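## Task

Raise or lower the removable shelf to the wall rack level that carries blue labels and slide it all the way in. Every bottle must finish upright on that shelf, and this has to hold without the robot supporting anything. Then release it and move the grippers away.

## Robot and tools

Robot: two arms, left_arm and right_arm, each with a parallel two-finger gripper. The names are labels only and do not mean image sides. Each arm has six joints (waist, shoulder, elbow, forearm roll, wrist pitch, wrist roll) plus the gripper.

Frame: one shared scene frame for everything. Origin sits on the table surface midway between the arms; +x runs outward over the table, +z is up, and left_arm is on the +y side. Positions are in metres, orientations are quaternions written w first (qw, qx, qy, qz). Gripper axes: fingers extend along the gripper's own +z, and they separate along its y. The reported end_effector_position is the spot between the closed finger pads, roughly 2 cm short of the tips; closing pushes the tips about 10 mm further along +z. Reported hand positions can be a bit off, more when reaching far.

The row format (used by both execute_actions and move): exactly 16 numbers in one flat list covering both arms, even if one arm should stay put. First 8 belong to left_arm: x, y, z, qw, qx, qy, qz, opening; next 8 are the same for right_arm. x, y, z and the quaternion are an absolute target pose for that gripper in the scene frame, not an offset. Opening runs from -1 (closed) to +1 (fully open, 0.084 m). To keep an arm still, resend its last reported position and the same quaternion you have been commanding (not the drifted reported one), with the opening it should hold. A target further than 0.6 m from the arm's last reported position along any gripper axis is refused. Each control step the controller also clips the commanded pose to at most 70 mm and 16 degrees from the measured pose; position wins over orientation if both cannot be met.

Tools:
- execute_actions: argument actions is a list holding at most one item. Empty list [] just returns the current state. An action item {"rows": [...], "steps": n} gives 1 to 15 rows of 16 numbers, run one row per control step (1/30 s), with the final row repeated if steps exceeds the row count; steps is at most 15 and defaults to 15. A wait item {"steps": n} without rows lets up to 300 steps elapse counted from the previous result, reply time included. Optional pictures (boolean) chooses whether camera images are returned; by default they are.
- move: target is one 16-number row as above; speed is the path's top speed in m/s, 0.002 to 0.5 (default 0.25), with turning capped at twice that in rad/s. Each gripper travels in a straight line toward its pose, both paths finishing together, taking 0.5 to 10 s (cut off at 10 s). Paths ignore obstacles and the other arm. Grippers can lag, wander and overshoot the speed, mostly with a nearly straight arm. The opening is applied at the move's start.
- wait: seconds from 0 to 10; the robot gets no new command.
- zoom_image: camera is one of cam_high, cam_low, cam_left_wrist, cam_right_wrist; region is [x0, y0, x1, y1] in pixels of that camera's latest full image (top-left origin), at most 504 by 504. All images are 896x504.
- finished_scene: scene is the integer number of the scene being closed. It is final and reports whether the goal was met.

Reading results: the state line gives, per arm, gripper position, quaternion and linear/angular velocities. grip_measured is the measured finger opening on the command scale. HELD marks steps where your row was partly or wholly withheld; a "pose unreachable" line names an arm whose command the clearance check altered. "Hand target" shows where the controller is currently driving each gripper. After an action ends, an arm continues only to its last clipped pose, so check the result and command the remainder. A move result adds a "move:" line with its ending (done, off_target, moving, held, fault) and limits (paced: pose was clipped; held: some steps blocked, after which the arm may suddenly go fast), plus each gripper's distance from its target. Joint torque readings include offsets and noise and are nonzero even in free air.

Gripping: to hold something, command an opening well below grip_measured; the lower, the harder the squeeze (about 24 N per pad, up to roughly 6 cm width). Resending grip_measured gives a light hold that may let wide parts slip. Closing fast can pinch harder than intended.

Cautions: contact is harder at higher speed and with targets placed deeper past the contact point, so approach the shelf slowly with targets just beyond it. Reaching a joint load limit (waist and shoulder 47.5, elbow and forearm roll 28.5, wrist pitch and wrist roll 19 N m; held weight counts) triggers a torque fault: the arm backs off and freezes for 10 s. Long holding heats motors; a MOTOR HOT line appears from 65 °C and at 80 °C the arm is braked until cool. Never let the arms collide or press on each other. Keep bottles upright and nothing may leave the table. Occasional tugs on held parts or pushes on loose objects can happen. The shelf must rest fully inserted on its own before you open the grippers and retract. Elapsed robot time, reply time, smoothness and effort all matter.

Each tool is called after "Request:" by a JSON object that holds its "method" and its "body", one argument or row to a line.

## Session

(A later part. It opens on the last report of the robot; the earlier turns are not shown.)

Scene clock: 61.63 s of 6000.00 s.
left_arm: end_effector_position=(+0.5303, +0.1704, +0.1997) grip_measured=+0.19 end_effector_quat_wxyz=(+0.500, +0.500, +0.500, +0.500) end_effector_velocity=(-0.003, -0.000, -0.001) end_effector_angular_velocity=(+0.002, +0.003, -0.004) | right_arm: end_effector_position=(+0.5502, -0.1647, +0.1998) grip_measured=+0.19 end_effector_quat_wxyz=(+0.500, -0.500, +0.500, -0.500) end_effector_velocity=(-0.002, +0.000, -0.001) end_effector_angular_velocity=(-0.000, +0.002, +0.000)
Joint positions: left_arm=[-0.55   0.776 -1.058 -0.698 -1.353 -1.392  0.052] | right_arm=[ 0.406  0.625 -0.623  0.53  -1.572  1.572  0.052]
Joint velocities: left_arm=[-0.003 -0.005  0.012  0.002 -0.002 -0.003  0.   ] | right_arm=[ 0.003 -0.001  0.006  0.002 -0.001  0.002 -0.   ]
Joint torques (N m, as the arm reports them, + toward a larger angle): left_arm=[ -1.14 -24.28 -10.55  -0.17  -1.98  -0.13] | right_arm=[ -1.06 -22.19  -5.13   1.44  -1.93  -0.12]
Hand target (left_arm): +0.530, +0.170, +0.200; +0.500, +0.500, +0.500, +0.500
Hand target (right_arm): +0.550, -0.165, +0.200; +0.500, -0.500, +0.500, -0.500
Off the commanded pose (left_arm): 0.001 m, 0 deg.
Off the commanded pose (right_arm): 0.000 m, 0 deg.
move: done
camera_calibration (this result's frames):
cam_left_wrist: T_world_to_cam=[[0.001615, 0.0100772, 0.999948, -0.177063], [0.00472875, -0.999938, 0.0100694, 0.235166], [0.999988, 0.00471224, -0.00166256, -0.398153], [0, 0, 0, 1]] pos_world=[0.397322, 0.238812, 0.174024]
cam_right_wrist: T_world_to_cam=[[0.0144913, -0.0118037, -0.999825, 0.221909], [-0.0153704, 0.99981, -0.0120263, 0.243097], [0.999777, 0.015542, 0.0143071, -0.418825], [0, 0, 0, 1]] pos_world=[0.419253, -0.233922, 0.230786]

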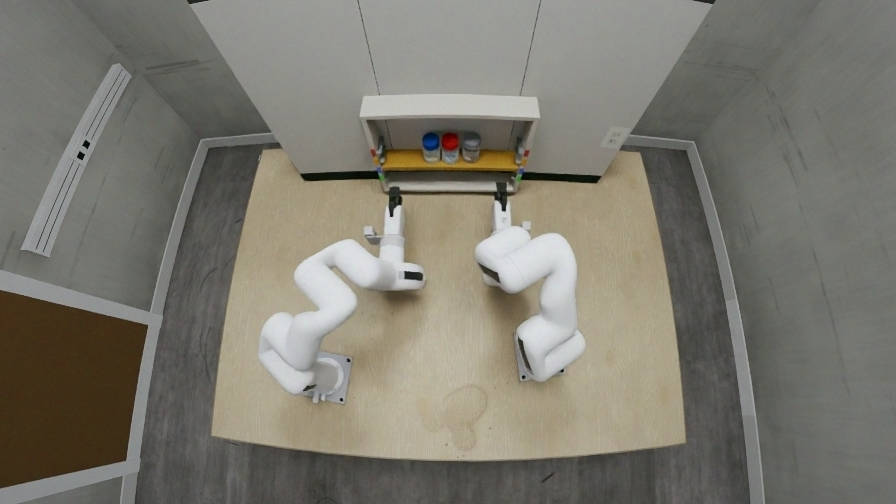

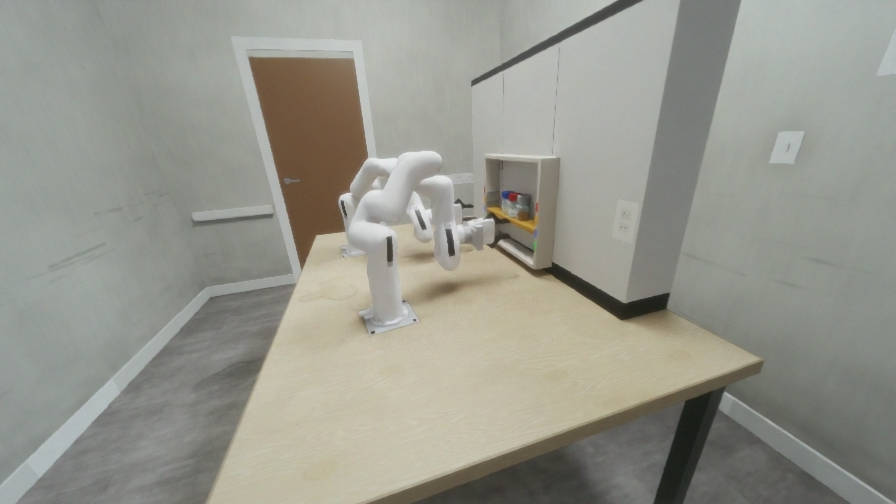

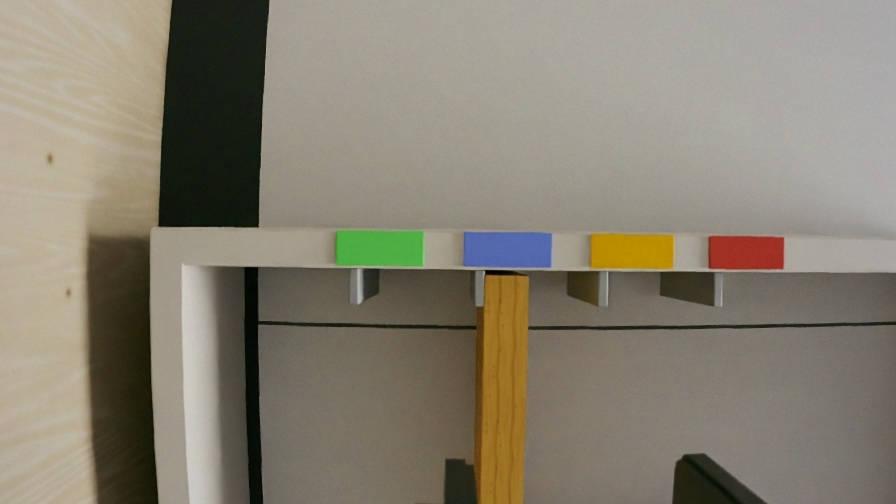

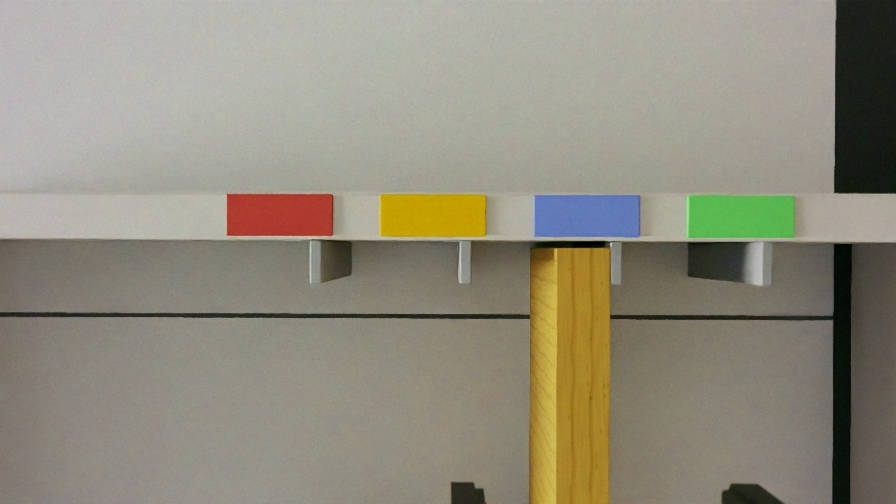

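Request:
{"method": "move", "body": {
  "target": [0.45,0.19,0.30,0.5,0.5,0.5,0.5,0.2, 0.48,-0.165,0.31,0.5,-0.5,0.5,-0.5,0.2],
  "speed": 0.3
}}

Scene clock: 63.30 s of 6000.00 s.
left_arm: end_effector_position=(+0.4502, +0.1903, +0.2994) grip_measured=+0.19 end_effector_quat_wxyz=(+0.500, +0.500, +0.500, +0.500) end_effector_velocity=(-0.002, -0.000, +0.003) end_effector_angular_velocity=(-0.000, +0.001, -0.001) | right_arm: end_effector_position=(+0.4801, -0.1648, +0.3096) grip_measured=+0.19 end_effector_quat_wxyz=(+0.500, -0.500, +0.500, -0.500) end_effector_velocity=(-0.001, +0.000, +0.002) end_effector_angular_velocity=(-0.006, +0.012, -0.007)
Joint positions: left_arm=[-0.668  0.334 -0.699 -0.83  -1.318 -1.303  0.052] | right_arm=[ 0.602  0.079 -0.334  0.741 -1.381  1.4    0.052]
Joint velocities: left_arm=[-0.006 -0.012  0.006 -0.006  0.004  0.006 -0.   ] | right_arm=[ 0.017 -0.022 -0.001  0.028  0.024 -0.026  0.   ]
Joint torques (N m, as the arm reports them, + toward a larger angle): left_arm=[ -1.14 -19.09 -11.36   0.28  -1.99  -0.18] | right_arm=[ -0.87 -13.69  -7.4    1.22  -2.08  -0.36]
Hand target (left_arm): +0.450, +0.190, +0.300; +0.500, +0.500, +0.500, +0.500
Hand target (right_arm): +0.480, -0.165, +0.310; +0.500, -0.500, +0.500, -0.500
Off the commanded pose (left_arm): 0.001 m, 0 deg.
Off the commanded pose (right_arm): 0.000 m, 0 deg.
move: done
camera_calibration (this result's frames):
cam_left_wrist: T_world_to_cam=[[0.00132522, 0.00896328, 0.999959, -0.27654], [0.00462208, -0.999949, 0.00895707, 0.254837], [0.999988, 0.00461002, -0.00136658, -0.318042], [0, 0, 0, 1]] pos_world=[0.317227, 0.258769, 0.273812]
cam_right_wrist: T_world_to_cam=[[0.0151742, -0.0120484, -0.999812, 0.332316], [-0.0168107, 0.999783, -0.0123032, 0.244158], [0.999744, 0.0169942, 0.0149684, -0.350245], [0, 0, 0, 1]] pos_world=[0.349217, -0.234149, 0.3405]

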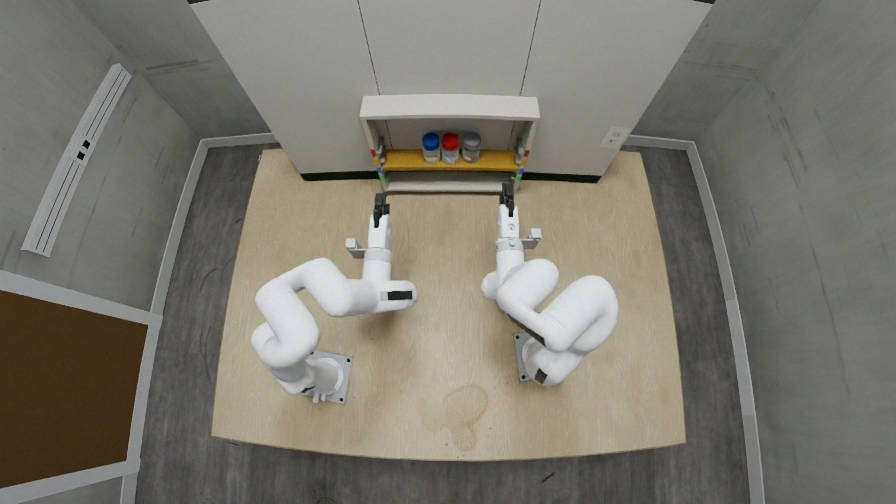

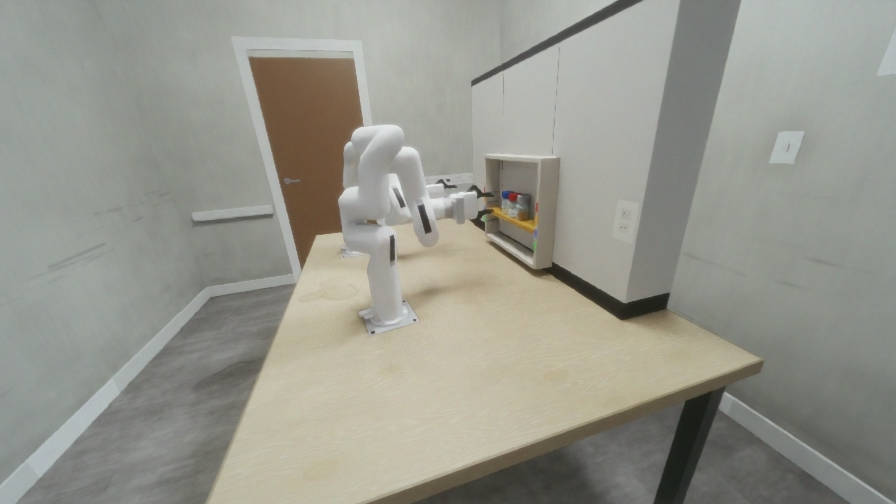

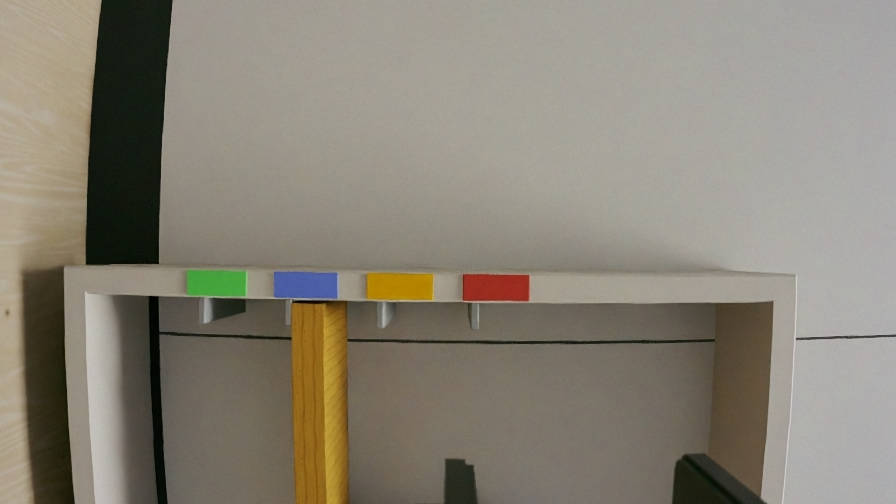

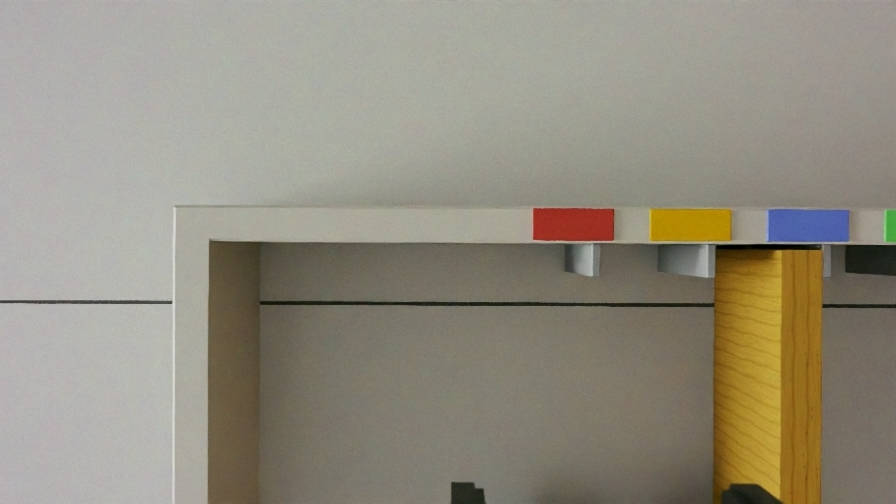

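Request:
{"method": "finished_scene", "body": {
  "scene": 1
}}

The scene is finished: the task was done.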